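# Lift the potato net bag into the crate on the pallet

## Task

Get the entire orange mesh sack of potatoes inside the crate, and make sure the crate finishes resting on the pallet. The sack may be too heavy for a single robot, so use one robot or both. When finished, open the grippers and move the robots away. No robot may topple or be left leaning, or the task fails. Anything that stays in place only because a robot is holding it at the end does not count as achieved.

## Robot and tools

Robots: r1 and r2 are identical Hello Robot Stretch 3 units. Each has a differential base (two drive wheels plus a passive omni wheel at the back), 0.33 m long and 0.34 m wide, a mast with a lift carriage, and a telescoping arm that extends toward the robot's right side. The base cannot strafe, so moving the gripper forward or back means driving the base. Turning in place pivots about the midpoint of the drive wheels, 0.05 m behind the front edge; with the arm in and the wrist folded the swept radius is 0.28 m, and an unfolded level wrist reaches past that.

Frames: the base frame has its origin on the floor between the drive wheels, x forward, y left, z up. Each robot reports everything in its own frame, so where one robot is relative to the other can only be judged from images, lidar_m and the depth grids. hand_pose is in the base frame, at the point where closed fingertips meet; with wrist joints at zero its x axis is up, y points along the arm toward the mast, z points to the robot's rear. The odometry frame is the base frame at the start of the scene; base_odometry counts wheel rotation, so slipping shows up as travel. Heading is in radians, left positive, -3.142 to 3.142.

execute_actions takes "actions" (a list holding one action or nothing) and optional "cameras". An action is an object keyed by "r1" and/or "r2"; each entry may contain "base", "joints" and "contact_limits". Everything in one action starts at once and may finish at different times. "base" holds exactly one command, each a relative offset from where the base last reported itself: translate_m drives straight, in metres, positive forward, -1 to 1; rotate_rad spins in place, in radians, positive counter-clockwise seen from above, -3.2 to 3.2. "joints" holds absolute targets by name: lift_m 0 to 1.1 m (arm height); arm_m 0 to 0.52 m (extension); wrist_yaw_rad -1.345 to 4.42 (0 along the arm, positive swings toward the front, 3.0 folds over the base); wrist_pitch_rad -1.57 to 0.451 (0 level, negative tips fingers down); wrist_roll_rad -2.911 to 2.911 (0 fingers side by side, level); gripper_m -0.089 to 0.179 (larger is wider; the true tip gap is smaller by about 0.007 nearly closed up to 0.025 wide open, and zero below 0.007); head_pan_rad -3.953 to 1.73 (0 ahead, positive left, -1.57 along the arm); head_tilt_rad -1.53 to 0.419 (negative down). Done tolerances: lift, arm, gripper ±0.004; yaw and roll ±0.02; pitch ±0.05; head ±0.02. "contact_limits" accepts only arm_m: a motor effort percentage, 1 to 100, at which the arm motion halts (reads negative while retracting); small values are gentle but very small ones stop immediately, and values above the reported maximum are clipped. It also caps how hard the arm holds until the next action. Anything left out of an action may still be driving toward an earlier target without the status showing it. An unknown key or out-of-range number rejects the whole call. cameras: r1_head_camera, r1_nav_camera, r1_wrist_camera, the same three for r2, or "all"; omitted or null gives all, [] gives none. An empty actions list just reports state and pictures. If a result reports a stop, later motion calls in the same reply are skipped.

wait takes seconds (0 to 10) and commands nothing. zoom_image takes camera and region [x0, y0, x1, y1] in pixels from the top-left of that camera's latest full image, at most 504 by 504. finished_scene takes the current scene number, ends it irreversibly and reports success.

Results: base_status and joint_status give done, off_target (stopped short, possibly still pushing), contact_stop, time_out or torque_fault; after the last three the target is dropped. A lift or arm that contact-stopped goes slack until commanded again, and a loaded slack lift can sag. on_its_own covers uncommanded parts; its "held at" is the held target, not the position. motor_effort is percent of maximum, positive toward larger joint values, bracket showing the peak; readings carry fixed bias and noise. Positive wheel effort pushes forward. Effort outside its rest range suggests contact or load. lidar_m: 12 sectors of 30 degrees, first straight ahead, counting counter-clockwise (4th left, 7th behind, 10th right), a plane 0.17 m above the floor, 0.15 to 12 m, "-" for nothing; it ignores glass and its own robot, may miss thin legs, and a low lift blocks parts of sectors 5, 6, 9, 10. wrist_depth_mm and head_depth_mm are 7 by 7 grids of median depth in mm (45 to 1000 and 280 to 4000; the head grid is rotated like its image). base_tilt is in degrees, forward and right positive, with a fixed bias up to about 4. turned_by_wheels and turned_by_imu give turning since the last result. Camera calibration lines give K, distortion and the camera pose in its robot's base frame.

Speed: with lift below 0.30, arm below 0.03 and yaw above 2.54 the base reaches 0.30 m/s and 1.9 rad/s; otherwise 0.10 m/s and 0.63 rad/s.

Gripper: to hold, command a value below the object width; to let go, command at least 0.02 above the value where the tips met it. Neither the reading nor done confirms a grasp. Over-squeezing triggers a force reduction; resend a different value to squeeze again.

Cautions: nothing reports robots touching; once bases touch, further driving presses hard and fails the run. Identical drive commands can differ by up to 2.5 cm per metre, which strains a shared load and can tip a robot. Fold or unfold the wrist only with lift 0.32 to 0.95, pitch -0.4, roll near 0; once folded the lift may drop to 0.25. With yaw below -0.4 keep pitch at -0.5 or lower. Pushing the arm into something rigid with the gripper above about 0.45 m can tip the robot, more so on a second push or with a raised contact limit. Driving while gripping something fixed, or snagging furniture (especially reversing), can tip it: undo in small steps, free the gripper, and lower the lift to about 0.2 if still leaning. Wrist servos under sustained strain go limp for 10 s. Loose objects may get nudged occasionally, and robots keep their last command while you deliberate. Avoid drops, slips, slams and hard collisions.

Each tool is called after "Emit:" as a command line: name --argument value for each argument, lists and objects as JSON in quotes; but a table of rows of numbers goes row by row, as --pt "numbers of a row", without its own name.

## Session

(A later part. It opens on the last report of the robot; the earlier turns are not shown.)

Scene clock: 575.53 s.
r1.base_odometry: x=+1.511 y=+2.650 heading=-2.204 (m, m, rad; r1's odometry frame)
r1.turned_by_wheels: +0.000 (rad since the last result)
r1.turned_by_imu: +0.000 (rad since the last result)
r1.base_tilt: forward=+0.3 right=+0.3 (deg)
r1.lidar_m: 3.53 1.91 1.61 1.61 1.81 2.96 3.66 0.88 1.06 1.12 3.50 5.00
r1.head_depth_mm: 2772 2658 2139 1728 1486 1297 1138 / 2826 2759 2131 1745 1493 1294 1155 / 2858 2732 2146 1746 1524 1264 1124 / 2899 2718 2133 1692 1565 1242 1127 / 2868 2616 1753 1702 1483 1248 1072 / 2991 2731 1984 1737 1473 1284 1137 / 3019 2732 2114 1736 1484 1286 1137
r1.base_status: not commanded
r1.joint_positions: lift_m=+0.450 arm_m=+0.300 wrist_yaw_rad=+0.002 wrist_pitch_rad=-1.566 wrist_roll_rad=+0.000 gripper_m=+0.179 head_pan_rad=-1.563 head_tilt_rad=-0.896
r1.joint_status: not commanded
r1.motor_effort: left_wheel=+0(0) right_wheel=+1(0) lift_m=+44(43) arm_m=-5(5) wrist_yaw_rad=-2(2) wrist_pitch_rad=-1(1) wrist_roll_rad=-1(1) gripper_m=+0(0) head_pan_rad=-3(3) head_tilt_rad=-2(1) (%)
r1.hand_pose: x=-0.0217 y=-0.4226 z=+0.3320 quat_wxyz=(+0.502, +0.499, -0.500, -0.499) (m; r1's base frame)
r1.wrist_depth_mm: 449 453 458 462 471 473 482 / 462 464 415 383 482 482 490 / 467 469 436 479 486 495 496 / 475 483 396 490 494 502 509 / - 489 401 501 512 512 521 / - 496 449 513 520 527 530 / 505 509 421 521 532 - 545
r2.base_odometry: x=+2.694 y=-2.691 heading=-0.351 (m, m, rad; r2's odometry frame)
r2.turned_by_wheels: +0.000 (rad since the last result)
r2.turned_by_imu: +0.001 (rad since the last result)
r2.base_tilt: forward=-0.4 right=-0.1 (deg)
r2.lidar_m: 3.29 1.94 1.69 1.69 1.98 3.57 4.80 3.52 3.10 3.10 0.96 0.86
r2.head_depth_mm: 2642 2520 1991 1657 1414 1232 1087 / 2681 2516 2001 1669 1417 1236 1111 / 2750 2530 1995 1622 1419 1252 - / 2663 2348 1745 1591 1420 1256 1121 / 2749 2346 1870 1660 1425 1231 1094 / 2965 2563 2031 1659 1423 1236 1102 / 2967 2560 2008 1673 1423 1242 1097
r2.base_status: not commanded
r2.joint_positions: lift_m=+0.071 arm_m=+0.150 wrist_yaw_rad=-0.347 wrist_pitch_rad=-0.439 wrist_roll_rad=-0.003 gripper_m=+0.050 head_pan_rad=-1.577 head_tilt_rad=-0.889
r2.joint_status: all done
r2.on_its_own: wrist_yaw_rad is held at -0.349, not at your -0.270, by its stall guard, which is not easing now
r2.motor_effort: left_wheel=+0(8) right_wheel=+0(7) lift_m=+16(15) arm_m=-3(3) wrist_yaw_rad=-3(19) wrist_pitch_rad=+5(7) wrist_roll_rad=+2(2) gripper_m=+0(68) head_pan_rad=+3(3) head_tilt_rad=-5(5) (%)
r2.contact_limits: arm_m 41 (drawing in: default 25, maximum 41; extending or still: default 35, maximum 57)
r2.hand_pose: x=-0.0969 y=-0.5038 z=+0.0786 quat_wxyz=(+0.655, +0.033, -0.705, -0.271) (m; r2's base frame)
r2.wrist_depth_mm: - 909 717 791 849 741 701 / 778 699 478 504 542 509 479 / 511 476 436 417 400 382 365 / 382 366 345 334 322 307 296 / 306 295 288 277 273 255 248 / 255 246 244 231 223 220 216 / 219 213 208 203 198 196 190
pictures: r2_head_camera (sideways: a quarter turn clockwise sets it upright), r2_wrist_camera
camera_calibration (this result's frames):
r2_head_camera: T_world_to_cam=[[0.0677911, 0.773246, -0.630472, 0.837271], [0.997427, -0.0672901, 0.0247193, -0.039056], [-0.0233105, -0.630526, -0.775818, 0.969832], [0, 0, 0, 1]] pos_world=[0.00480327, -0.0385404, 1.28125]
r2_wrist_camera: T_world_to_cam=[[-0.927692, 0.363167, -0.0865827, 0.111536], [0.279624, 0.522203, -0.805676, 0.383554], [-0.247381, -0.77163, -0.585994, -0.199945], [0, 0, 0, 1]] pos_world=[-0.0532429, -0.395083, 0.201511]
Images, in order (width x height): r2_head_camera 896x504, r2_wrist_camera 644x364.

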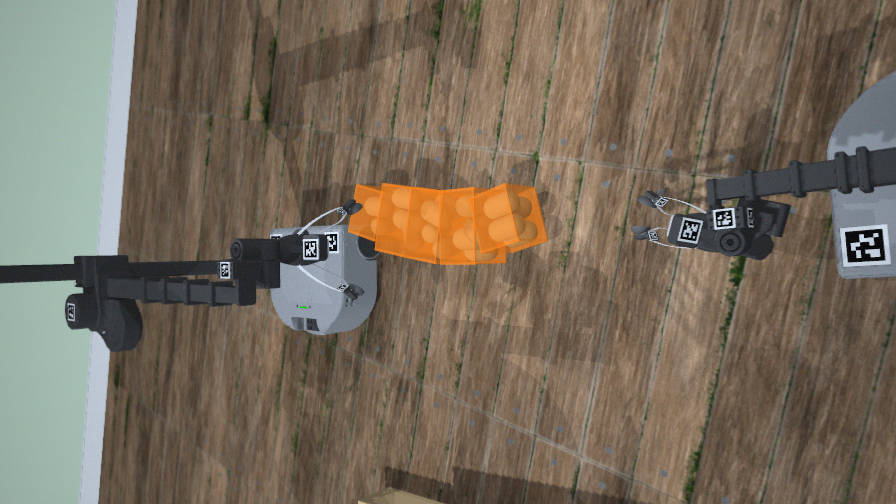

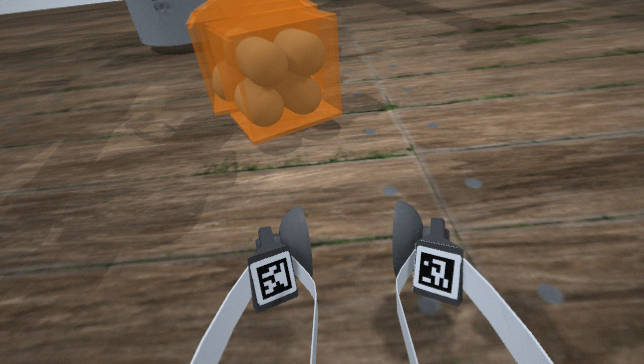

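Emit:
execute_actions --actions '[{"r1":{"joints":{"wrist_yaw_rad":0.6,"wrist_roll_rad":0.6,"arm_m":0.33}}}]' --cameras '["r1_wrist_camera","r1_head_camera"]'

Scene clock: 584.37 s.
r1.base_odometry: x=+1.511 y=+2.650 heading=-2.204 (m, m, rad; r1's odometry frame)
r1.turned_by_wheels: +0.000 (rad since the last result)
r1.turned_by_imu: +0.000 (rad since the last result)
r1.base_tilt: forward=+0.1 right=+0.3 (deg)
r1.lidar_m: 3.52 1.92 1.61 1.61 1.81 2.97 3.67 0.88 1.06 1.12 3.53 5.03
r1.head_depth_mm: 2802 2707 2130 1722 1487 1299 1141 / 2834 2733 2145 1753 1488 1296 1148 / 2847 2724 2141 1741 1470 1263 1126 / 2928 2731 2130 1718 - 1246 1121 / 2909 2650 1745 1696 1484 1238 1070 / 3060 2694 1982 1746 1470 1299 1139 / 2988 2678 2112 1744 1491 1288 1142
r1.base_status: not commanded
r1.joint_positions: lift_m=+0.450 arm_m=+0.330 wrist_yaw_rad=+0.597 wrist_pitch_rad=-1.566 wrist_roll_rad=+0.595 gripper_m=+0.179 head_pan_rad=-1.563 head_tilt_rad=-0.896
r1.joint_status: all done
r1.motor_effort: left_wheel=+0(0) right_wheel=+0(1) lift_m=+44(44) arm_m=+5(3) wrist_yaw_rad=+3(5) wrist_pitch_rad=-1(1) wrist_roll_rad=+2(3) gripper_m=+0(0) head_pan_rad=-3(3) head_tilt_rad=-1(2) (%)
r1.hand_pose: x=-0.0345 y=-0.4558 z=+0.3320 quat_wxyz=(+0.501, +0.500, -0.501, -0.498) (m; r1's base frame)
r1.wrist_depth_mm: 455 454 382 464 467 472 475 / 460 464 464 466 475 480 481 / 473 474 422 481 484 490 490 / 482 485 387 491 500 498 503 / - 492 413 498 506 508 510 / - 497 447 514 513 521 520 / 514 510 464 523 524 - 534
r2.base_odometry: x=+2.694 y=-2.691 heading=-0.351 (m, m, rad; r2's odometry frame)
r2.turned_by_wheels: +0.000 (rad since the last result)
r2.turned_by_imu: +0.001 (rad since the last result)
r2.base_tilt: forward=-0.3 right=-0.1 (deg)
r2.lidar_m: 3.27 1.93 1.69 1.69 1.98 3.54 4.79 3.52 3.09 3.10 0.96 0.86
r2.head_depth_mm: 2616 2483 1989 1653 1409 1236 1096 / 2727 2506 1988 1655 1421 1228 1110 / 2735 2537 1995 1628 1420 1258 - / 2717 2322 1746 1593 1413 1262 1113 / 2751 2370 1837 1661 1409 1241 1097 / 2927 2533 2014 1664 1413 1237 1099 / 2987 2551 2051 1672 1425 1240 1099
r2.base_status: not commanded
r2.joint_positions: lift_m=+0.071 arm_m=+0.150 wrist_yaw_rad=-0.347 wrist_pitch_rad=-0.439 wrist_roll_rad=-0.003 gripper_m=+0.050 head_pan_rad=-1.577 head_tilt_rad=-0.889
r2.joint_status: not commanded
r2.on_its_own: wrist_yaw_rad is held at -0.349, not at your -0.270, by its stall guard, which is not easing now
r2.motor_effort: left_wheel=+0(1) right_wheel=+0(0) lift_m=+16(16) arm_m=-3(3) wrist_yaw_rad=-2(3) wrist_pitch_rad=+6(6) wrist_roll_rad=+2(2) gripper_m=+0(0) head_pan_rad=+3(3) head_tilt_rad=-5(4) (%)
r2.hand_pose: x=-0.0969 y=-0.5038 z=+0.0786 quat_wxyz=(+0.655, +0.033, -0.705, -0.271) (m; r2's base frame)
r2.wrist_depth_mm: - 911 728 826 824 770 683 / 769 693 480 492 538 511 480 / 506 488 433 427 402 386 365 / 380 367 350 336 324 306 294 / 304 295 288 276 270 256 249 / 257 249 244 228 224 220 216 / 218 214 208 204 200 195 189
pictures: r1_head_camera (sideways: a quarter turn clockwise sets it upright), r1_wrist_camera
camera_calibration (this result's frames):
r1_head_camera: T_world_to_cam=[[0.0415173, 0.730981, -0.681133, 0.905081], [0.998266, -0.058814, -0.00227064, -0.000906496], [-0.04172, -0.679858, -0.732156, 0.910886], [0, 0, 0, 1]] pos_world=[0.00133054, -0.0423773, 1.28339]
r1_wrist_camera: T_world_to_cam=[[-0.98831, -0.143553, 0.0513357, -0.132533], [-0.134413, 0.979362, 0.15094, 0.433406], [-0.0719441, 0.142275, -0.987209, 0.551433], [0, 0, 0, 1]] pos_world=[-0.0330555, -0.521942, 0.485765]
Images, in order (width x height): r1_head_camera 896x504, r1_wrist_camera 644x364.

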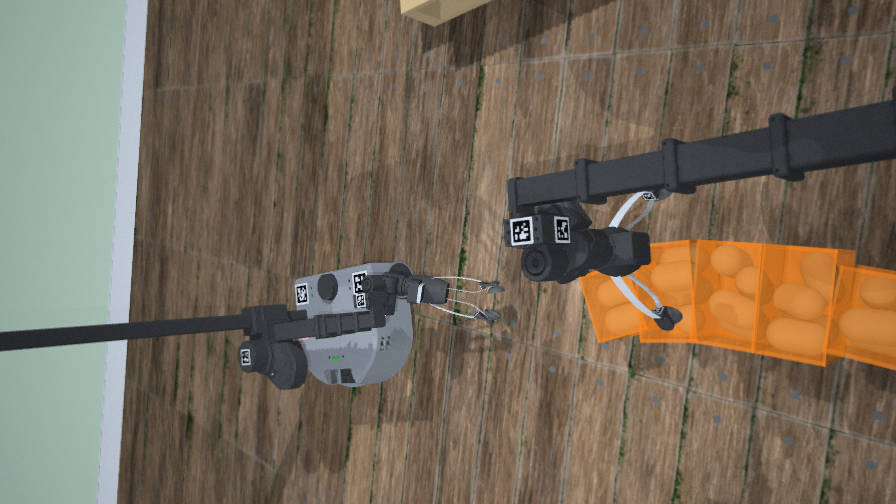

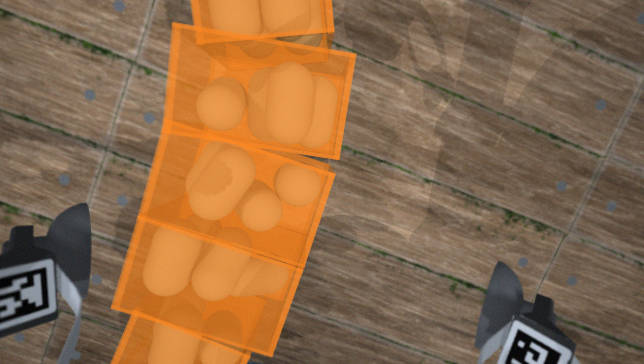

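Emit:
execute_actions --actions '[{"r1":{"joints":{"wrist_yaw_rad":0,"wrist_roll_rad":0.25,"arm_m":0.21},"base":{"translate_m":0.09}}}]' --cameras '["r1_wrist_camera"]'

Scene clock: 590.07 s.
r1.base_odometry: x=+1.458 y=+2.578 heading=-2.204 (m, m, rad; r1's odometry frame)
r1.turned_by_wheels: +0.000 (rad since the last result)
r1.turned_by_imu: +0.001 (rad since the last result)
r1.base_tilt: forward=+0.2 right=+0.3 (deg)
r1.lidar_m: 3.50 1.90 1.59 1.58 1.79 2.94 3.74 0.96 1.17 1.13 3.54 4.94
r1.head_depth_mm: 2818 2711 2112 1768 1491 1288 1142 / 2845 2725 2123 1742 1481 1291 1151 / 2893 2698 2120 1756 1502 - 1122 / 2920 2719 1894 1707 1515 1168 1071 / 2937 2622 1748 1745 1484 1282 1121 / 3003 2704 2114 1728 1485 1285 1139 / 3063 2718 2123 1744 1470 1294 1140
r1.base_status: done
r1.joint_positions: lift_m=+0.450 arm_m=+0.210 wrist_yaw_rad=+0.003 wrist_pitch_rad=-1.566 wrist_roll_rad=+0.254 gripper_m=+0.179 head_pan_rad=-1.563 head_tilt_rad=-0.896
r1.joint_status: all done
r1.motor_effort: left_wheel=-2(5) right_wheel=+3(6) lift_m=+44(45) arm_m=-5(4) wrist_yaw_rad=-2(3) wrist_pitch_rad=-1(1) wrist_roll_rad=-2(2) gripper_m=+0(0) head_pan_rad=-4(3) head_tilt_rad=-2(1) (%)
r1.hand_pose: x=-0.0217 y=-0.3325 z=+0.3320 quat_wxyz=(+0.435, +0.432, -0.560, -0.558) (m; r1's base frame)
r1.wrist_depth_mm: 453 460 460 405 471 475 477 / 462 465 466 382 478 480 483 / 468 476 475 400 490 489 498 / 477 481 482 395 500 502 512 / - 491 493 459 513 511 517 / - 504 508 402 511 518 523 / 508 512 519 - - - 540
r2.base_odometry: x=+2.694 y=-2.691 heading=-0.351 (m, m, rad; r2's odometry frame)
r2.turned_by_wheels: +0.000 (rad since the last result)
r2.turned_by_imu: +0.001 (rad since the last result)
r2.base_tilt: forward=-0.4 right=-0.1 (deg)
r2.lidar_m: 3.27 1.93 1.69 1.69 1.98 3.55 4.82 3.54 3.11 3.11 0.96 0.86
r2.head_depth_mm: 2647 2514 2017 1651 1415 1229 1093 / 2728 2520 2016 1660 1414 1230 1114 / 2737 2513 1948 1622 1411 1259 - / 1479 1539 1788 1591 1406 1266 1116 / 2832 2557 1998 1678 1412 1231 1097 / 2945 2543 1997 1667 1425 1244 1102 / 2998 2541 2018 1659 1420 1244 1097
r2.base_status: not commanded
r2.joint_positions: lift_m=+0.071 arm_m=+0.150 wrist_yaw_rad=-0.347 wrist_pitch_rad=-0.439 wrist_roll_rad=-0.003 gripper_m=+0.050 head_pan_rad=-1.577 head_tilt_rad=-0.889
r2.joint_status: not commanded
r2.on_its_own: wrist_yaw_rad is held at -0.349, not at your -0.270, by its stall guard, which is not easing now
r2.motor_effort: left_wheel=+0(0) right_wheel=+0(0) lift_m=+16(16) arm_m=-3(3) wrist_yaw_rad=-2(2) wrist_pitch_rad=+6(6) wrist_roll_rad=+2(2) gripper_m=+0(1) head_pan_rad=+3(4) head_tilt_rad=-4(5) (%)
r2.hand_pose: x=-0.0969 y=-0.5038 z=+0.0786 quat_wxyz=(+0.655, +0.033, -0.705, -0.271) (m; r2's base frame)
r2.wrist_depth_mm: - - 717 789 847 780 689 / 762 687 475 500 546 504 480 / 504 479 429 421 403 384 363 / 382 364 347 339 317 310 298 / 309 294 289 274 272 256 249 / 256 250 243 229 223 223 214 / 219 213 208 203 198 195 188
pictures: r1_wrist_camera
camera_calibration (this result's frames):
r1_wrist_camera: T_world_to_cam=[[-0.992698, 0.108433, 0.0528409, -0.0190213], [0.115273, 0.981813, 0.15085, 0.320669], [-0.0355228, 0.15584, -0.987143, 0.540096], [0, 0, 0, 1]] pos_world=[-0.0366613, -0.396943, 0.485784]
Images, in order (width x height): r1_wrist_camera 644x364.

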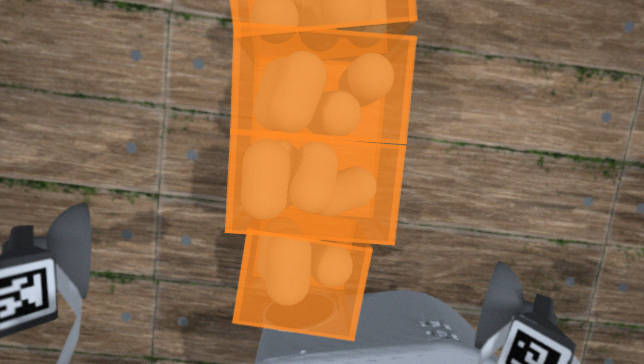

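Emit:
execute_actions --actions '[{"r1":{"base":{"translate_m":-0.02},"joints":{"lift_m":0.21}}}]' --cameras '[]'

Emit:
execute_actions --actions '[{"r1":{"joints":{"gripper_m":0.05}}}]' --cameras '[]'

Emit:
execute_actions --actions '[{"r1":{"joints":{"arm_m":0.52,"gripper_m":0.04},"contact_limits":{"arm_m":60}}}]' --cameras '["r1_wrist_camera","r2_head_camera"]'

Scene clock: 597.27 s.
r1.base_odometry: x=+1.469 y=+2.594 heading=-2.204 (m, m, rad; r1's odometry frame)
r1.turned_by_wheels: +0.000 (rad since the last result)
r1.turned_by_imu: +0.006 (rad since the last result)
r1.base_tilt: forward=+0.0 right=+0.3 (deg)
r1.lidar_m: 3.44 1.89 1.59 1.59 1.79 2.97 3.73 0.94 1.16 1.12 3.56 4.91
r1.head_depth_mm: 2825 2720 2138 1744 1493 1294 1147 / 2859 2702 2136 1759 1467 1283 1139 / 2870 2735 2138 1759 1487 1326 1124 / 2915 2671 1915 1702 1486 1271 1088 / 2939 2608 1749 1742 1480 1291 1125 / 2993 2728 2116 1737 1476 1286 1138 / 3049 2680 2120 1739 1494 1284 1143
r1.base_status: done
r1.joint_positions: lift_m=+0.242 arm_m=+0.210 wrist_yaw_rad=+0.001 wrist_pitch_rad=-1.559 wrist_roll_rad=+0.249 gripper_m=+0.179 head_pan_rad=-1.564 head_tilt_rad=-0.896
r1.joint_status: lift_m contact_stop (moved -0.208 of -0.240)
r1.on_its_own: lift_m is slack since a contact_stop, until your next command for it (your +0.210 is given up)
r1.motor_effort: left_wheel=+2(7) right_wheel=-8(12) lift_m=+33(35) arm_m=-5(5) wrist_yaw_rad=-2(3) wrist_pitch_rad=-3(3) wrist_roll_rad=+0(2) gripper_m=-2(2) head_pan_rad=-3(3) head_tilt_rad=-1(2) (%)
r1.hand_pose: x=-0.0217 y=-0.3341 z=+0.1240 quat_wxyz=(+0.437, +0.432, -0.561, -0.555) (m; r1's base frame)
r1.wrist_depth_mm: 261 262 160 200 176 268 270 / 266 266 164 178 270 273 275 / 270 270 227 207 276 278 280 / 275 275 177 198 282 283 285 / 278 177 173 181 285 289 293 / - 283 178 228 293 294 297 / 288 291 201 252 298 - 302
r2.base_odometry: x=+2.694 y=-2.691 heading=-0.351 (m, m, rad; r2's odometry frame)
r2.turned_by_wheels: +0.000 (rad since the last result)
r2.turned_by_imu: +0.001 (rad since the last result)
r2.base_tilt: forward=-0.4 right=-0.1 (deg)
r2.lidar_m: 3.28 1.93 1.69 1.69 1.98 3.56 4.79 3.52 3.10 1.15 0.96 0.86
r2.head_depth_mm: 2671 2522 1998 1656 1423 1226 1091 / 2691 2530 2003 1667 1415 1234 1110 / 2732 2526 1938 1635 1412 1262 - / 2791 1618 1732 1611 1412 1265 1113 / 2887 2530 1963 1658 1421 1237 1097 / 2959 2510 2022 1666 1419 1238 1101 / 2995 2558 2008 1677 1417 1240 1103
r2.base_status: not commanded
r2.joint_positions: lift_m=+0.071 arm_m=+0.150 wrist_yaw_rad=-0.347 wrist_pitch_rad=-0.439 wrist_roll_rad=-0.003 gripper_m=+0.050 head_pan_rad=-1.577 head_tilt_rad=-0.889
r2.joint_status: not commanded
r2.on_its_own: wrist_yaw_rad is held at -0.349, not at your -0.270, by its stall guard, which is not easing now
r2.motor_effort: left_wheel=+0(0) right_wheel=+0(0) lift_m=+16(16) arm_m=-3(3) wrist_yaw_rad=-3(2) wrist_pitch_rad=+6(6) wrist_roll_rad=+2(2) gripper_m=-1(0) head_pan_rad=+2(3) head_tilt_rad=-5(5) (%)
r2.hand_pose: x=-0.0969 y=-0.5038 z=+0.0786 quat_wxyz=(+0.655, +0.033, -0.705, -0.271) (m; r2's base frame)
r2.wrist_depth_mm: - - 734 809 835 750 699 / 747 688 477 494 547 502 478 / 508 474 433 418 400 380 371 / 379 368 345 337 320 305 297 / 305 297 290 276 271 258 248 / 256 249 244 229 221 221 215 / 218 215 208 205 199 194 188
pictures: none
No camera images: the call's "cameras" was empty. Leave "cameras" out to get every camera's image.

not run: a stop came earlier in this reply.

not run: a stop came earlier in this reply.

Emit:
execute_actions --actions '[{"r1":{"joints":{"lift_m":0.32}}}]' --cameras '["r1_wrist_camera","r2_head_camera"]'

Scene clock: 600.90 s.
r1.base_odometry: x=+1.469 y=+2.594 heading=-2.204 (m, m, rad; r1's odometry frame)
r1.turned_by_wheels: +0.000 (rad since the last result)
r1.turned_by_imu: +0.000 (rad since the last result)
r1.base_tilt: forward=+0.1 right=+0.2 (deg)
r1.lidar_m: 3.44 1.90 1.59 1.59 1.79 2.98 3.73 0.94 1.15 1.12 3.55 4.95
r1.head_depth_mm: 2815 2706 2149 1757 1482 1296 1140 / 2820 2739 2129 1745 1498 1289 1141 / 2870 2728 2138 1733 1498 1314 1114 / 2903 2732 1924 1717 1480 1293 1089 / 2901 2612 1756 1746 1480 1288 1122 / 2994 2728 2118 1739 1483 1285 1142 / 3093 2695 2121 1735 1477 1284 1140
r1.base_status: not commanded
r1.joint_positions: lift_m=+0.320 arm_m=+0.210 wrist_yaw_rad=+0.001 wrist_pitch_rad=-1.565 wrist_roll_rad=+0.249 gripper_m=+0.179 head_pan_rad=-1.564 head_tilt_rad=-0.896
r1.joint_status: all done
r1.motor_effort: left_wheel=+0(4) right_wheel=+0(8) lift_m=+44(46) arm_m=-5(5) wrist_yaw_rad=-2(1) wrist_pitch_rad=-1(3) wrist_roll_rad=+0(0) gripper_m=+0(2) head_pan_rad=-2(3) head_tilt_rad=-1(1) (%)
r1.hand_pose: x=-0.0217 y=-0.3327 z=+0.2019 quat_wxyz=(+0.436, +0.433, -0.559, -0.557) (m; r1's base frame)
r1.wrist_depth_mm: 330 333 333 294 340 345 348 / 335 338 245 256 350 351 356 / 342 345 344 281 355 359 363 / 350 352 246 271 361 365 370 / - 361 251 304 368 372 375 / - 366 313 370 377 381 385 / 370 372 263 278 382 - 392
r2.base_odometry: x=+2.694 y=-2.691 heading=-0.351 (m, m, rad; r2's odometry frame)
r2.turned_by_wheels: +0.000 (rad since the last result)
r2.turned_by_imu: +0.001 (rad since the last result)
r2.base_tilt: forward=-0.3 right=-0.1 (deg)
r2.lidar_m: 3.29 1.94 1.69 1.69 1.99 3.55 4.76 3.53 3.11 3.10 0.96 0.86
r2.head_depth_mm: 2674 2503 2014 1655 1411 1234 1094 / 2695 2517 2004 1658 1412 1228 1110 / 2788 2534 1929 1620 1407 1257 - / 2785 1542 1751 1588 1413 1259 1116 / 2894 2455 1953 1663 1417 1236 1093 / 2955 2516 1996 1647 1413 1238 1099 / 3023 2539 2016 1665 1415 1249 1095
r2.base_status: not commanded
r2.joint_positions: lift_m=+0.071 arm_m=+0.150 wrist_yaw_rad=-0.347 wrist_pitch_rad=-0.439 wrist_roll_rad=-0.003 gripper_m=+0.050 head_pan_rad=-1.577 head_tilt_rad=-0.889
r2.joint_status: not commanded
r2.on_its_own: wrist_yaw_rad is held at -0.349, not at your -0.270, by its stall guard, which is not easing now
r2.motor_effort: left_wheel=+0(0) right_wheel=+0(0) lift_m=+15(16) arm_m=-3(3) wrist_yaw_rad=-3(2) wrist_pitch_rad=+6(6) wrist_roll_rad=+2(2) gripper_m=-1(0) head_pan_rad=+3(4) head_tilt_rad=-5(5) (%)
r2.hand_pose: x=-0.0969 y=-0.5038 z=+0.0786 quat_wxyz=(+0.655, +0.033, -0.705, -0.271) (m; r2's base frame)
r2.wrist_depth_mm: - - 724 812 828 765 695 / 752 683 481 501 548 507 484 / 511 473 428 422 402 380 365 / 381 359 351 332 325 309 296 / 306 296 290 277 272 258 247 / 255 250 243 229 223 220 216 / 219 213 207 204 199 195 187
pictures: r1_wrist_camera, r2_head_camera (sideways: a quarter turn clockwise sets it upright)
camera_calibration (this result's frames):
r1_wrist_camera: T_world_to_cam=[[-0.993086, 0.104861, 0.052768, -0.013271], [0.111697, 0.982362, 0.149962, 0.340784], [-0.0361121, 0.154819, -0.987283, 0.411465], [0, 0, 0, 1]] pos_world=[-0.0363851, -0.397084, 0.355828]
r2_head_camera: T_world_to_cam=[[0.067791, 0.773246, -0.630472, 0.837271], [0.997427, -0.06729, 0.0247193, -0.039056], [-0.0233104, -0.630526, -0.775818, 0.969831], [0, 0, 0, 1]] pos_world=[0.00480328, -0.0385404, 1.28125]
Images, in order (width x height): r1_wrist_camera 644x364, r2_head_camera 896x504.

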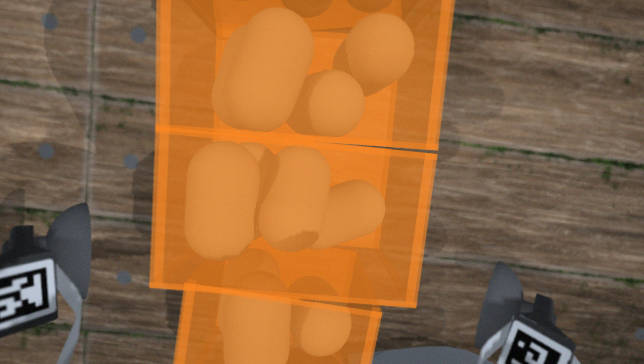

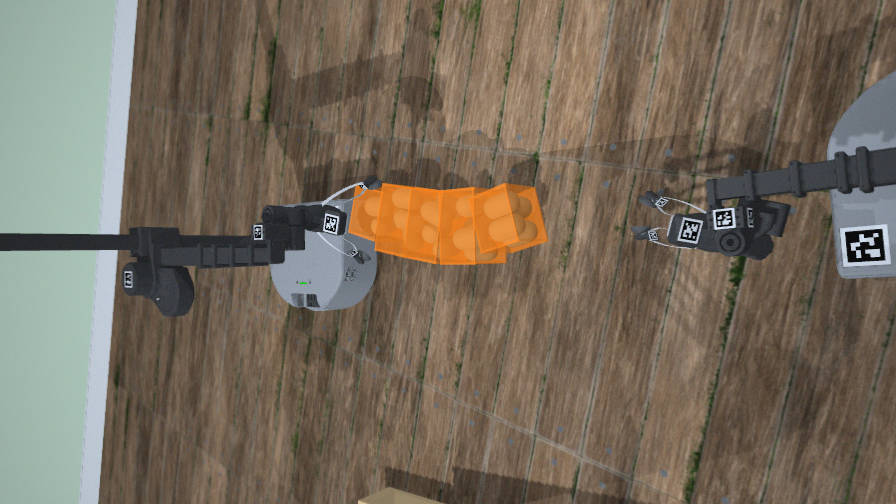

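Emit:
execute_actions --actions '[{"r1":{"joints":{"arm_m":0.27,"wrist_roll_rad":0.1}}}]' --cameras '[]'

Emit:
execute_actions --actions '[{"r1":{"joints":{"lift_m":0.21}}}]' --cameras '["r1_wrist_camera"]'

Emit:
execute_actions --actions '[{"r1":{"joints":{"gripper_m":0.05}}}]' --cameras '[]'

Emit:
execute_actions --actions '[{"r1":{"joints":{"arm_m":0.52,"gripper_m":0.04},"contact_limits":{"arm_m":60}}}]' --cameras '["r1_wrist_camera","r2_head_camera"]'

Scene clock: 607.90 s.
r1.base_odometry: x=+1.469 y=+2.594 heading=-2.204 (m, m, rad; r1's odometry frame)
r1.turned_by_wheels: +0.000 (rad since the last result)
r1.turned_by_imu: +0.000 (rad since the last result)
r1.base_tilt: forward=+0.0 right=+0.2 (deg)
r1.lidar_m: 3.45 1.89 1.59 1.59 1.80 2.97 3.75 0.94 1.15 1.12 3.56 4.94
r1.head_depth_mm: 2819 2710 2137 1751 1488 1294 1139 / 2878 2745 2116 1745 1492 1289 1139 / 2842 2712 2141 1758 1494 1304 1126 / 2949 2693 1917 1706 1527 1168 1098 / 2923 2604 1750 1746 1476 1291 1120 / 3034 2721 2111 1739 1476 1290 1143 / 3076 2721 2112 1741 1478 1288 1134
r1.base_status: not commanded
r1.joint_positions: lift_m=+0.320 arm_m=+0.270 wrist_yaw_rad=+0.001 wrist_pitch_rad=-1.565 wrist_roll_rad=+0.104 gripper_m=+0.179 head_pan_rad=-1.564 head_tilt_rad=-0.896
r1.joint_status: all done
r1.motor_effort: left_wheel=+0(0) right_wheel=+0(0) lift_m=+43(44) arm_m=+5(3) wrist_yaw_rad=-1(2) wrist_pitch_rad=-1(1) wrist_roll_rad=-2(3) gripper_m=+0(0) head_pan_rad=-2(3) head_tilt_rad=-2(2) (%)
r1.hand_pose: x=-0.0217 y=-0.3919 z=+0.2020 quat_wxyz=(+0.475, +0.472, -0.526, -0.524) (m; r1's base frame)
r1.wrist_depth_mm: 330 333 334 254 284 347 351 / 336 337 342 297 347 351 357 / 341 342 345 249 267 359 364 / 347 352 352 265 366 367 372 / - 357 256 297 369 373 380 / - 366 254 310 376 380 385 / 368 374 314 380 385 - 393
r2.base_odometry: x=+2.694 y=-2.691 heading=-0.351 (m, m, rad; r2's odometry frame)
r2.turned_by_wheels: +0.000 (rad since the last result)
r2.turned_by_imu: +0.001 (rad since the last result)
r2.base_tilt: forward=-0.3 right=-0.1 (deg)
r2.lidar_m: 3.27 1.93 1.69 1.69 1.98 3.56 4.81 3.53 3.11 3.10 0.96 0.86
r2.head_depth_mm: 2638 2513 1996 1663 1402 1233 1092 / 2695 2512 2004 1649 1413 1233 1108 / 2747 2516 1933 1627 1416 1250 - / 2747 1555 1748 1602 1424 1264 1114 / 2868 2433 1944 1665 1419 1236 1099 / 2947 2544 2004 1676 1418 1233 1101 / 2979 2537 2016 1663 1424 1237 1099
r2.base_status: not commanded
r2.joint_positions: lift_m=+0.071 arm_m=+0.150 wrist_yaw_rad=-0.347 wrist_pitch_rad=-0.439 wrist_roll_rad=-0.003 gripper_m=+0.050 head_pan_rad=-1.577 head_tilt_rad=-0.889
r2.joint_status: not commanded
r2.on_its_own: wrist_yaw_rad is held at -0.349, not at your -0.270, by its stall guard, which is not easing now
r2.motor_effort: left_wheel=+0(0) right_wheel=+0(0) lift_m=+16(16) arm_m=-3(3) wrist_yaw_rad=-3(3) wrist_pitch_rad=+6(6) wrist_roll_rad=+2(2) gripper_m=-1(1) head_pan_rad=+4(3) head_tilt_rad=-4(5) (%)
r2.hand_pose: x=-0.0969 y=-0.5038 z=+0.0786 quat_wxyz=(+0.655, +0.033, -0.705, -0.271) (m; r2's base frame)
r2.wrist_depth_mm: - - 728 807 845 769 690 / 757 692 482 497 540 503 482 / 502 476 432 423 401 386 367 / 382 366 348 334 322 309 298 / 305 294 287 275 272 258 248 / 256 249 243 230 222 219 213 / 218 214 208 203 198 195 187
pictures: none
No camera images: the call's "cameras" was empty. Leave "cameras" out to get every camera's image.

Scene clock: 609.33 s.
r1.base_odometry: x=+1.469 y=+2.594 heading=-2.205 (m, m, rad; r1's odometry frame)
r1.turned_by_wheels: -0.001 (rad since the last result)
r1.turned_by_imu: -0.002 (rad since the last result)
r1.base_tilt: forward=+0.1 right=+0.1 (deg)
r1.lidar_m: 3.47 1.89 1.59 1.59 1.79 2.96 3.73 0.94 1.15 1.12 3.52 4.94
r1.head_depth_mm: 2823 2704 2124 1746 1489 1285 1145 / 2817 2763 2139 1751 1490 1290 1140 / 2866 2696 2137 1752 1487 1287 1140 / 2914 2751 1946 1712 1486 1199 1094 / 2873 2611 1749 1757 1473 1293 1123 / 3001 2687 2132 1749 1475 1299 1142 / 3083 2705 2114 1758 1481 1289 1140
r1.base_status: not commanded
r1.joint_positions: lift_m=+0.242 arm_m=+0.270 wrist_yaw_rad=+0.002 wrist_pitch_rad=-1.575 wrist_roll_rad=+0.102 gripper_m=+0.179 head_pan_rad=-1.564 head_tilt_rad=-0.896
r1.joint_status: lift_m contact_stop (moved -0.078 of -0.110)
r1.on_its_own: lift_m is slack since a contact_stop, until your next command for it (your +0.210 is given up)
r1.motor_effort: left_wheel=-7(8) right_wheel=+14(16) lift_m=+31(36) arm_m=+4(5) wrist_yaw_rad=-2(1) wrist_pitch_rad=+1(4) wrist_roll_rad=-2(3) gripper_m=-2(2) head_pan_rad=-3(3) head_tilt_rad=-1(2) (%)
r1.hand_pose: x=-0.0217 y=-0.3894 z=+0.1243 quat_wxyz=(+0.473, +0.475, -0.523, -0.526) (m; r1's base frame)
r1.wrist_depth_mm: 255 257 257 210 177 270 273 / 260 263 263 225 267 274 279 / 265 267 169 173 181 280 284 / 271 272 169 184 200 287 290 / - 278 213 209 288 293 297 / - 175 185 204 295 299 303 / 287 172 179 230 302 305 310
r2.base_odometry: x=+2.694 y=-2.691 heading=-0.351 (m, m, rad; r2's odometry frame)
r2.turned_by_wheels: +0.000 (rad since the last result)
r2.turned_by_imu: +0.000 (rad since the last result)
r2.base_tilt: forward=-0.2 right=-0.1 (deg)
r2.lidar_m: 3.28 1.93 1.69 1.69 1.98 3.54 4.80 3.53 3.10 1.10 0.96 0.86
r2.head_depth_mm: 2634 2504 1992 1672 1404 1230 1096 / 2670 2512 2016 1651 1408 1236 1108 / 2737 2514 1953 1621 1407 1256 - / 2775 1623 1758 1576 1422 1258 1114 / 2885 2562 1963 1661 1417 1230 1096 / 2934 2568 2016 1675 1422 1239 1099 / 2994 2554 2026 1673 1421 1241 1097
r2.base_status: not commanded
r2.joint_positions: lift_m=+0.071 arm_m=+0.150 wrist_yaw_rad=-0.347 wrist_pitch_rad=-0.439 wrist_roll_rad=-0.003 gripper_m=+0.050 head_pan_rad=-1.577 head_tilt_rad=-0.889
r2.joint_status: not commanded
r2.on_its_own: wrist_yaw_rad is held at -0.349, not at your -0.270, by its stall guard, which is not easing now
r2.motor_effort: left_wheel=+0(0) right_wheel=+0(0) lift_m=+16(16) arm_m=-3(3) wrist_yaw_rad=-2(3) wrist_pitch_rad=+6(5) wrist_roll_rad=+2(2) gripper_m=+0(0) head_pan_rad=+4(3) head_tilt_rad=-5(5) (%)
r2.hand_pose: x=-0.0969 y=-0.5038 z=+0.0786 quat_wxyz=(+0.655, +0.033, -0.705, -0.271) (m; r2's base frame)
r2.wrist_depth_mm: - - 702 813 821 770 686 / 755 677 484 490 548 513 479 / 500 471 428 421 396 385 361 / 377 364 350 330 317 311 295 / 302 296 291 275 271 258 250 / 256 249 242 230 220 219 213 / 221 214 207 203 198 196 189
pictures: r1_wrist_camera
camera_calibration (this result's frames):
r1_wrist_camera: T_world_to_cam=[[-0.997686, -0.0424556, 0.053107, -0.0607475], [-0.0334437, 0.986493, 0.160353, 0.405239], [-0.0591976, 0.158206, -0.98563, 0.34419], [0, 0, 0, 1]] pos_world=[-0.026679, -0.456797, 0.277489]
Images, in order (width x height): r1_wrist_camera 644x364.

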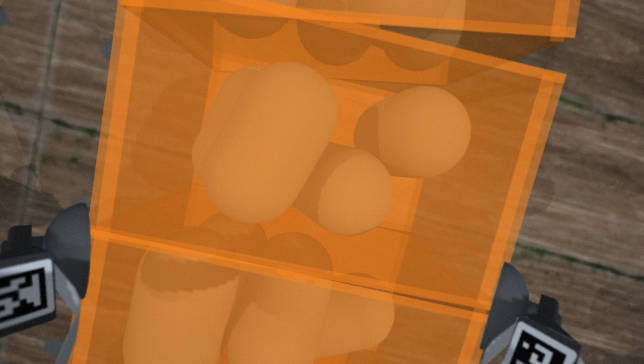

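not run: a stop came earlier in this reply.

not run: a stop came earlier in this reply.

Emit:
execute_actions --actions '[{"r1":{"joints":{"lift_m":0.32}}}]' --cameras '[]'

Emit:
execute_actions --actions '[{"r1":{"joints":{"arm_m":0.15,"wrist_roll_rad":0.0}}}]' --cameras '["r1_wrist_camera"]'

Emit:
execute_actions --actions '[{"r1":{"joints":{"lift_m":0.21}}}]' --cameras '["r1_wrist_camera"]'

Emit:
execute_actions --actions '[{"r1":{"joints":{"gripper_m":0.05}}}]' --cameras '[]'

Emit:
execute_actions --actions '[{"r1":{"joints":{"arm_m":0.52,"gripper_m":0.04},"contact_limits":{"arm_m":60}}}]' --cameras '["r1_wrist_camera","r2_head_camera"]'

Scene clock: 620.63 s.
r1.base_odometry: x=+1.469 y=+2.594 heading=-2.205 (m, m, rad; r1's odometry frame)
r1.turned_by_wheels: +0.000 (rad since the last result)
r1.turned_by_imu: +0.001 (rad since the last result)
r1.base_tilt: forward=+0.1 right=+0.4 (deg)
r1.lidar_m: 3.45 1.89 1.59 1.59 1.79 2.96 3.72 0.94 1.15 1.12 3.54 4.91
r1.head_depth_mm: 2778 2736 2122 1755 1482 1295 1144 / 2832 2743 2130 1750 1493 1287 1144 / 2864 2706 2126 1747 1492 1300 1121 / 2898 2686 1906 1703 1505 1173 1098 / 2920 2612 1749 1743 1477 1281 1124 / 3006 2685 2107 1746 1479 1289 1137 / 3041 2682 2120 1737 1479 1286 1138
r1.base_status: not commanded
r1.joint_positions: lift_m=+0.320 arm_m=+0.270 wrist_yaw_rad=+0.003 wrist_pitch_rad=-1.570 wrist_roll_rad=+0.101 gripper_m=+0.179 head_pan_rad=-1.564 head_tilt_rad=-0.896
r1.joint_status: all done
r1.motor_effort: left_wheel=-1(7) right_wheel=+2(14) lift_m=+44(46) arm_m=+4(4) wrist_yaw_rad=-4(3) wrist_pitch_rad=+0(1) wrist_roll_rad=-1(1) gripper_m=+0(2) head_pan_rad=-3(2) head_tilt_rad=-1(2) (%)
r1.hand_pose: x=-0.0217 y=-0.3907 z=+0.2021 quat_wxyz=(+0.475, +0.475, -0.524, -0.524) (m; r1's base frame)
r1.wrist_depth_mm: 330 332 330 255 283 342 349 / 335 338 342 301 347 351 356 / 343 345 343 250 266 358 364 / 350 353 351 265 363 365 370 / - 357 255 294 371 373 377 / - 364 253 308 375 381 387 / 374 374 315 379 386 - 393
r2.base_odometry: x=+2.694 y=-2.691 heading=-0.351 (m, m, rad; r2's odometry frame)
r2.turned_by_wheels: +0.000 (rad since the last result)
r2.turned_by_imu: +0.001 (rad since the last result)
r2.base_tilt: forward=-0.3 right=-0.1 (deg)
r2.lidar_m: 3.29 1.93 1.69 1.69 1.99 3.58 4.79 3.53 3.10 3.10 0.96 0.86
r2.head_depth_mm: 2632 2510 1980 1649 1411 1232 1090 / 2687 2506 2013 1654 1415 1229 1112 / 2722 2501 1961 1618 1412 1257 - / 2805 1553 1697 1592 1413 1258 1113 / 2880 2436 1955 1669 1424 1241 1092 / 2951 2542 2008 1657 1423 1244 1098 / 2978 2541 2000 1666 1420 1237 1101
r2.base_status: not commanded
r2.joint_positions: lift_m=+0.071 arm_m=+0.150 wrist_yaw_rad=-0.347 wrist_pitch_rad=-0.439 wrist_roll_rad=-0.003 gripper_m=+0.050 head_pan_rad=-1.577 head_tilt_rad=-0.889
r2.joint_status: not commanded
r2.on_its_own: wrist_yaw_rad is held at -0.349, not at your -0.270, by its stall guard, which is not easing now
r2.motor_effort: left_wheel=+0(0) right_wheel=+0(0) lift_m=+16(16) arm_m=-3(3) wrist_yaw_rad=-4(3) wrist_pitch_rad=+6(6) wrist_roll_rad=+2(2) gripper_m=+0(0) head_pan_rad=+2(4) head_tilt_rad=-5(5) (%)
r2.hand_pose: x=-0.0969 y=-0.5038 z=+0.0786 quat_wxyz=(+0.655, +0.033, -0.705, -0.271) (m; r2's base frame)
r2.wrist_depth_mm: - - 720 805 828 756 696 / 766 704 475 501 546 506 477 / 503 480 430 421 403 389 365 / 381 364 349 332 321 305 294 / 309 296 290 276 274 257 249 / 253 248 244 229 224 221 215 / 219 213 209 203 198 196 189
pictures: none
No camera images: the call's "cameras" was empty. Leave "cameras" out to get every camera's image.

Scene clock: 622.77 s.
r1.base_odometry: x=+1.469 y=+2.594 heading=-2.205 (m, m, rad; r1's odometry frame)
r1.turned_by_wheels: +0.000 (rad since the last result)
r1.turned_by_imu: +0.000 (rad since the last result)
r1.base_tilt: forward=+0.2 right=+0.3 (deg)
r1.lidar_m: 3.46 1.90 1.59 1.59 1.80 2.96 3.72 0.94 1.15 1.12 3.54 4.93
r1.head_depth_mm: 2814 2741 2140 1752 1480 1288 1140 / 2877 2709 2125 1751 1482 1295 1136 / 2851 2731 2119 1740 1486 1333 1110 / 2906 2725 1919 1698 1488 1261 1058 / 2878 2615 1753 1741 1484 1289 1124 / 3002 2692 2123 1747 1474 1286 1142 / 3058 2698 2120 1748 1479 1283 1138
r1.base_status: not commanded
r1.joint_positions: lift_m=+0.320 arm_m=+0.150 wrist_yaw_rad=+0.002 wrist_pitch_rad=-1.569 wrist_roll_rad=+0.004 gripper_m=+0.179 head_pan_rad=-1.564 head_tilt_rad=-0.896
r1.joint_status: all done
r1.motor_effort: left_wheel=-2(2) right_wheel=+2(3) lift_m=+44(44) arm_m=-5(4) wrist_yaw_rad=-3(3) wrist_pitch_rad=+0(0) wrist_roll_rad=-2(3) gripper_m=+0(0) head_pan_rad=-3(3) head_tilt_rad=-1(2) (%)
r1.hand_pose: x=-0.0217 y=-0.2716 z=+0.2020 quat_wxyz=(+0.500, +0.499, -0.500, -0.500) (m; r1's base frame)
r1.wrist_depth_mm: 329 332 332 249 259 345 348 / 336 337 235 278 348 352 356 / 341 344 242 246 355 360 365 / 349 349 351 308 363 368 372 / - 358 252 361 369 376 377 / - 365 260 374 377 381 387 / 371 374 - - - - 395
r2.base_odometry: x=+2.694 y=-2.691 heading=-0.351 (m, m, rad; r2's odometry frame)
r2.turned_by_wheels: +0.000 (rad since the last result)
r2.turned_by_imu: +0.000 (rad since the last result)
r2.base_tilt: forward=-0.3 right=+0.0 (deg)
r2.lidar_m: 3.29 1.93 1.69 1.69 1.98 3.55 4.80 3.54 3.10 3.11 0.96 0.86
r2.head_depth_mm: 2618 2502 1989 1651 1416 1227 1093 / 2653 2496 1999 1666 1412 1234 1110 / 2724 2522 1944 1620 1401 1261 - / 2732 1558 1749 1593 1409 1263 1114 / 2869 2466 1945 1658 1413 1241 1098 / 2965 2536 2004 1658 1431 1244 1101 / 2992 2560 2036 1668 1429 1246 1093
r2.base_status: not commanded
r2.joint_positions: lift_m=+0.071 arm_m=+0.150 wrist_yaw_rad=-0.347 wrist_pitch_rad=-0.439 wrist_roll_rad=-0.003 gripper_m=+0.050 head_pan_rad=-1.577 head_tilt_rad=-0.889
r2.joint_status: not commanded
r2.on_its_own: wrist_yaw_rad is held at -0.349, not at your -0.270, by its stall guard, which is not easing now
r2.motor_effort: left_wheel=+0(0) right_wheel=+0(0) lift_m=+16(16) arm_m=-3(3) wrist_yaw_rad=-2(2) wrist_pitch_rad=+6(5) wrist_roll_rad=+2(2) gripper_m=+0(1) head_pan_rad=+1(3) head_tilt_rad=-5(5) (%)
r2.hand_pose: x=-0.0969 y=-0.5038 z=+0.0786 quat_wxyz=(+0.655, +0.033, -0.705, -0.271) (m; r2's base frame)
r2.wrist_depth_mm: - - 715 814 811 750 690 / 736 674 478 493 541 511 471 / 507 473 431 423 403 384 366 / 384 365 349 337 320 306 295 / 305 295 286 273 274 256 247 / 256 251 246 231 221 221 214 / 218 215 208 203 199 195 189
pictures: r1_wrist_camera
camera_calibration (this result's frames):
r1_wrist_camera: T_world_to_cam=[[-0.988569, -0.141002, 0.0533903, -0.0865077], [-0.131309, 0.979195, 0.154712, 0.273623], [-0.0740941, 0.145932, -0.986516, 0.398711], [0, 0, 0, 1]] pos_world=[-0.0200473, -0.338313, 0.355621]
Images, in order (width x height): r1_wrist_camera 644x364.

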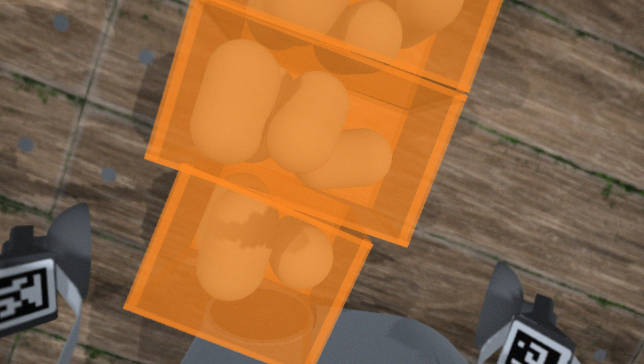

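Scene clock: 624.23 s.
r1.base_odometry: x=+1.469 y=+2.594 heading=-2.204 (m, m, rad; r1's odometry frame)
r1.turned_by_wheels: +0.000 (rad since the last result)
r1.turned_by_imu: +0.001 (rad since the last result)
r1.base_tilt: forward=+0.3 right=+0.3 (deg)
r1.lidar_m: 3.45 1.88 1.59 1.59 1.80 2.96 3.74 0.94 1.15 1.12 3.53 4.93
r1.head_depth_mm: 2800 2714 2126 1748 1487 1285 1143 / 2814 2734 2144 1747 1491 1292 1141 / 2910 2717 2135 1761 1483 1290 1124 / 2971 2727 1926 1703 1484 1249 1021 / 2866 2613 1757 1744 1481 1289 1124 / 2997 2711 2109 1745 1490 1282 1140 / 3032 2700 2127 1740 1471 1295 1138
r1.base_status: not commanded
r1.joint_positions: lift_m=+0.230 arm_m=+0.150 wrist_yaw_rad=-0.008 wrist_pitch_rad=-1.570 wrist_roll_rad=+0.010 gripper_m=+0.179 head_pan_rad=-1.564 head_tilt_rad=-0.896
r1.joint_status: lift_m contact_stop (moved -0.090 of -0.110)
r1.on_its_own: lift_m is slack since a contact_stop, until your next command for it (your +0.210 is given up)
r1.motor_effort: left_wheel=+1(3) right_wheel=-7(10) lift_m=+33(37) arm_m=-5(5) wrist_yaw_rad=+9(9) wrist_pitch_rad=+0(1) wrist_roll_rad=-5(6) gripper_m=-1(1) head_pan_rad=-3(3) head_tilt_rad=-1(1) (%)
r1.hand_pose: x=-0.0214 y=-0.2714 z=+0.1122 quat_wxyz=(+0.496, +0.495, -0.504, -0.505) (m; r1's base frame)
r1.wrist_depth_mm: 248 247 145 211 182 257 261 / 251 251 149 168 260 261 263 / 255 151 153 151 263 268 269 / 261 262 223 205 220 273 275 / 264 268 170 272 275 278 281 / - 272 159 191 281 283 286 / 278 277 164 182 287 - 292
r2.base_odometry: x=+2.694 y=-2.691 heading=-0.351 (m, m, rad; r2's odometry frame)
r2.turned_by_wheels: +0.000 (rad since the last result)
r2.turned_by_imu: +0.000 (rad since the last result)
r2.base_tilt: forward=-0.3 right=-0.1 (deg)
r2.lidar_m: 3.28 1.94 1.69 1.69 1.98 3.56 4.81 3.52 3.10 3.10 0.96 0.86
r2.head_depth_mm: 2626 2493 1997 1656 1410 1234 1088 / 2677 2523 2007 1654 1412 1232 1116 / 2754 2533 1957 1612 1423 1259 - / 2752 1750 1738 1598 1425 1265 1114 / 2890 2535 1958 1665 1418 1235 1093 / 2919 2534 2021 1672 1420 1238 1096 / 3018 2580 2013 1677 1426 1241 1096
r2.base_status: not commanded
r2.joint_positions: lift_m=+0.071 arm_m=+0.150 wrist_yaw_rad=-0.347 wrist_pitch_rad=-0.439 wrist_roll_rad=-0.003 gripper_m=+0.050 head_pan_rad=-1.577 head_tilt_rad=-0.889
r2.joint_status: not commanded
r2.on_its_own: wrist_yaw_rad is held at -0.349, not at your -0.270, by its stall guard, which is not easing now
r2.motor_effort: left_wheel=+0(0) right_wheel=+0(0) lift_m=+16(16) arm_m=-3(3) wrist_yaw_rad=-3(2) wrist_pitch_rad=+6(6) wrist_roll_rad=+2(2) gripper_m=+0(0) head_pan_rad=+3(3) head_tilt_rad=-5(5) (%)
r2.hand_pose: x=-0.0969 y=-0.5038 z=+0.0786 quat_wxyz=(+0.655, +0.033, -0.705, -0.271) (m; r2's base frame)
r2.wrist_depth_mm: - - 707 821 827 742 692 / 730 670 483 498 542 505 477 / 503 478 438 419 402 386 364 / 381 367 346 334 320 307 298 / 309 294 291 273 270 255 249 / 257 247 243 231 222 220 214 / 221 214 207 203 198 195 189
pictures: r1_wrist_camera
camera_calibration (this result's frames):
r1_wrist_camera: T_world_to_cam=[[-0.99085, -0.124001, 0.0532926, -0.0768581], [-0.114435, 0.9812, 0.15541, 0.2882], [-0.0715616, 0.147889, -0.986412, 0.310603], [0, 0, 0, 1]] pos_world=[-0.0209474, -0.338247, 0.265689]
Images, in order (width x height): r1_wrist_camera 644x364.

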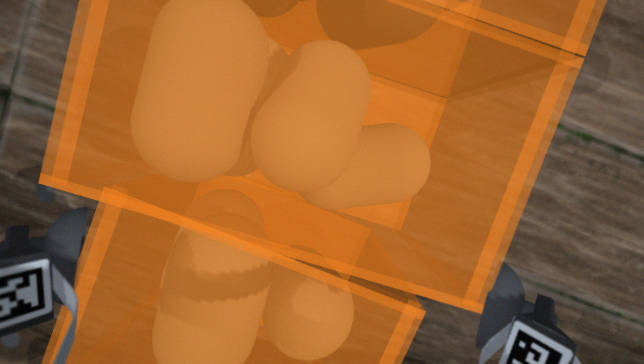

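not run: a stop came earlier in this reply.

not run: a stop came earlier in this reply.


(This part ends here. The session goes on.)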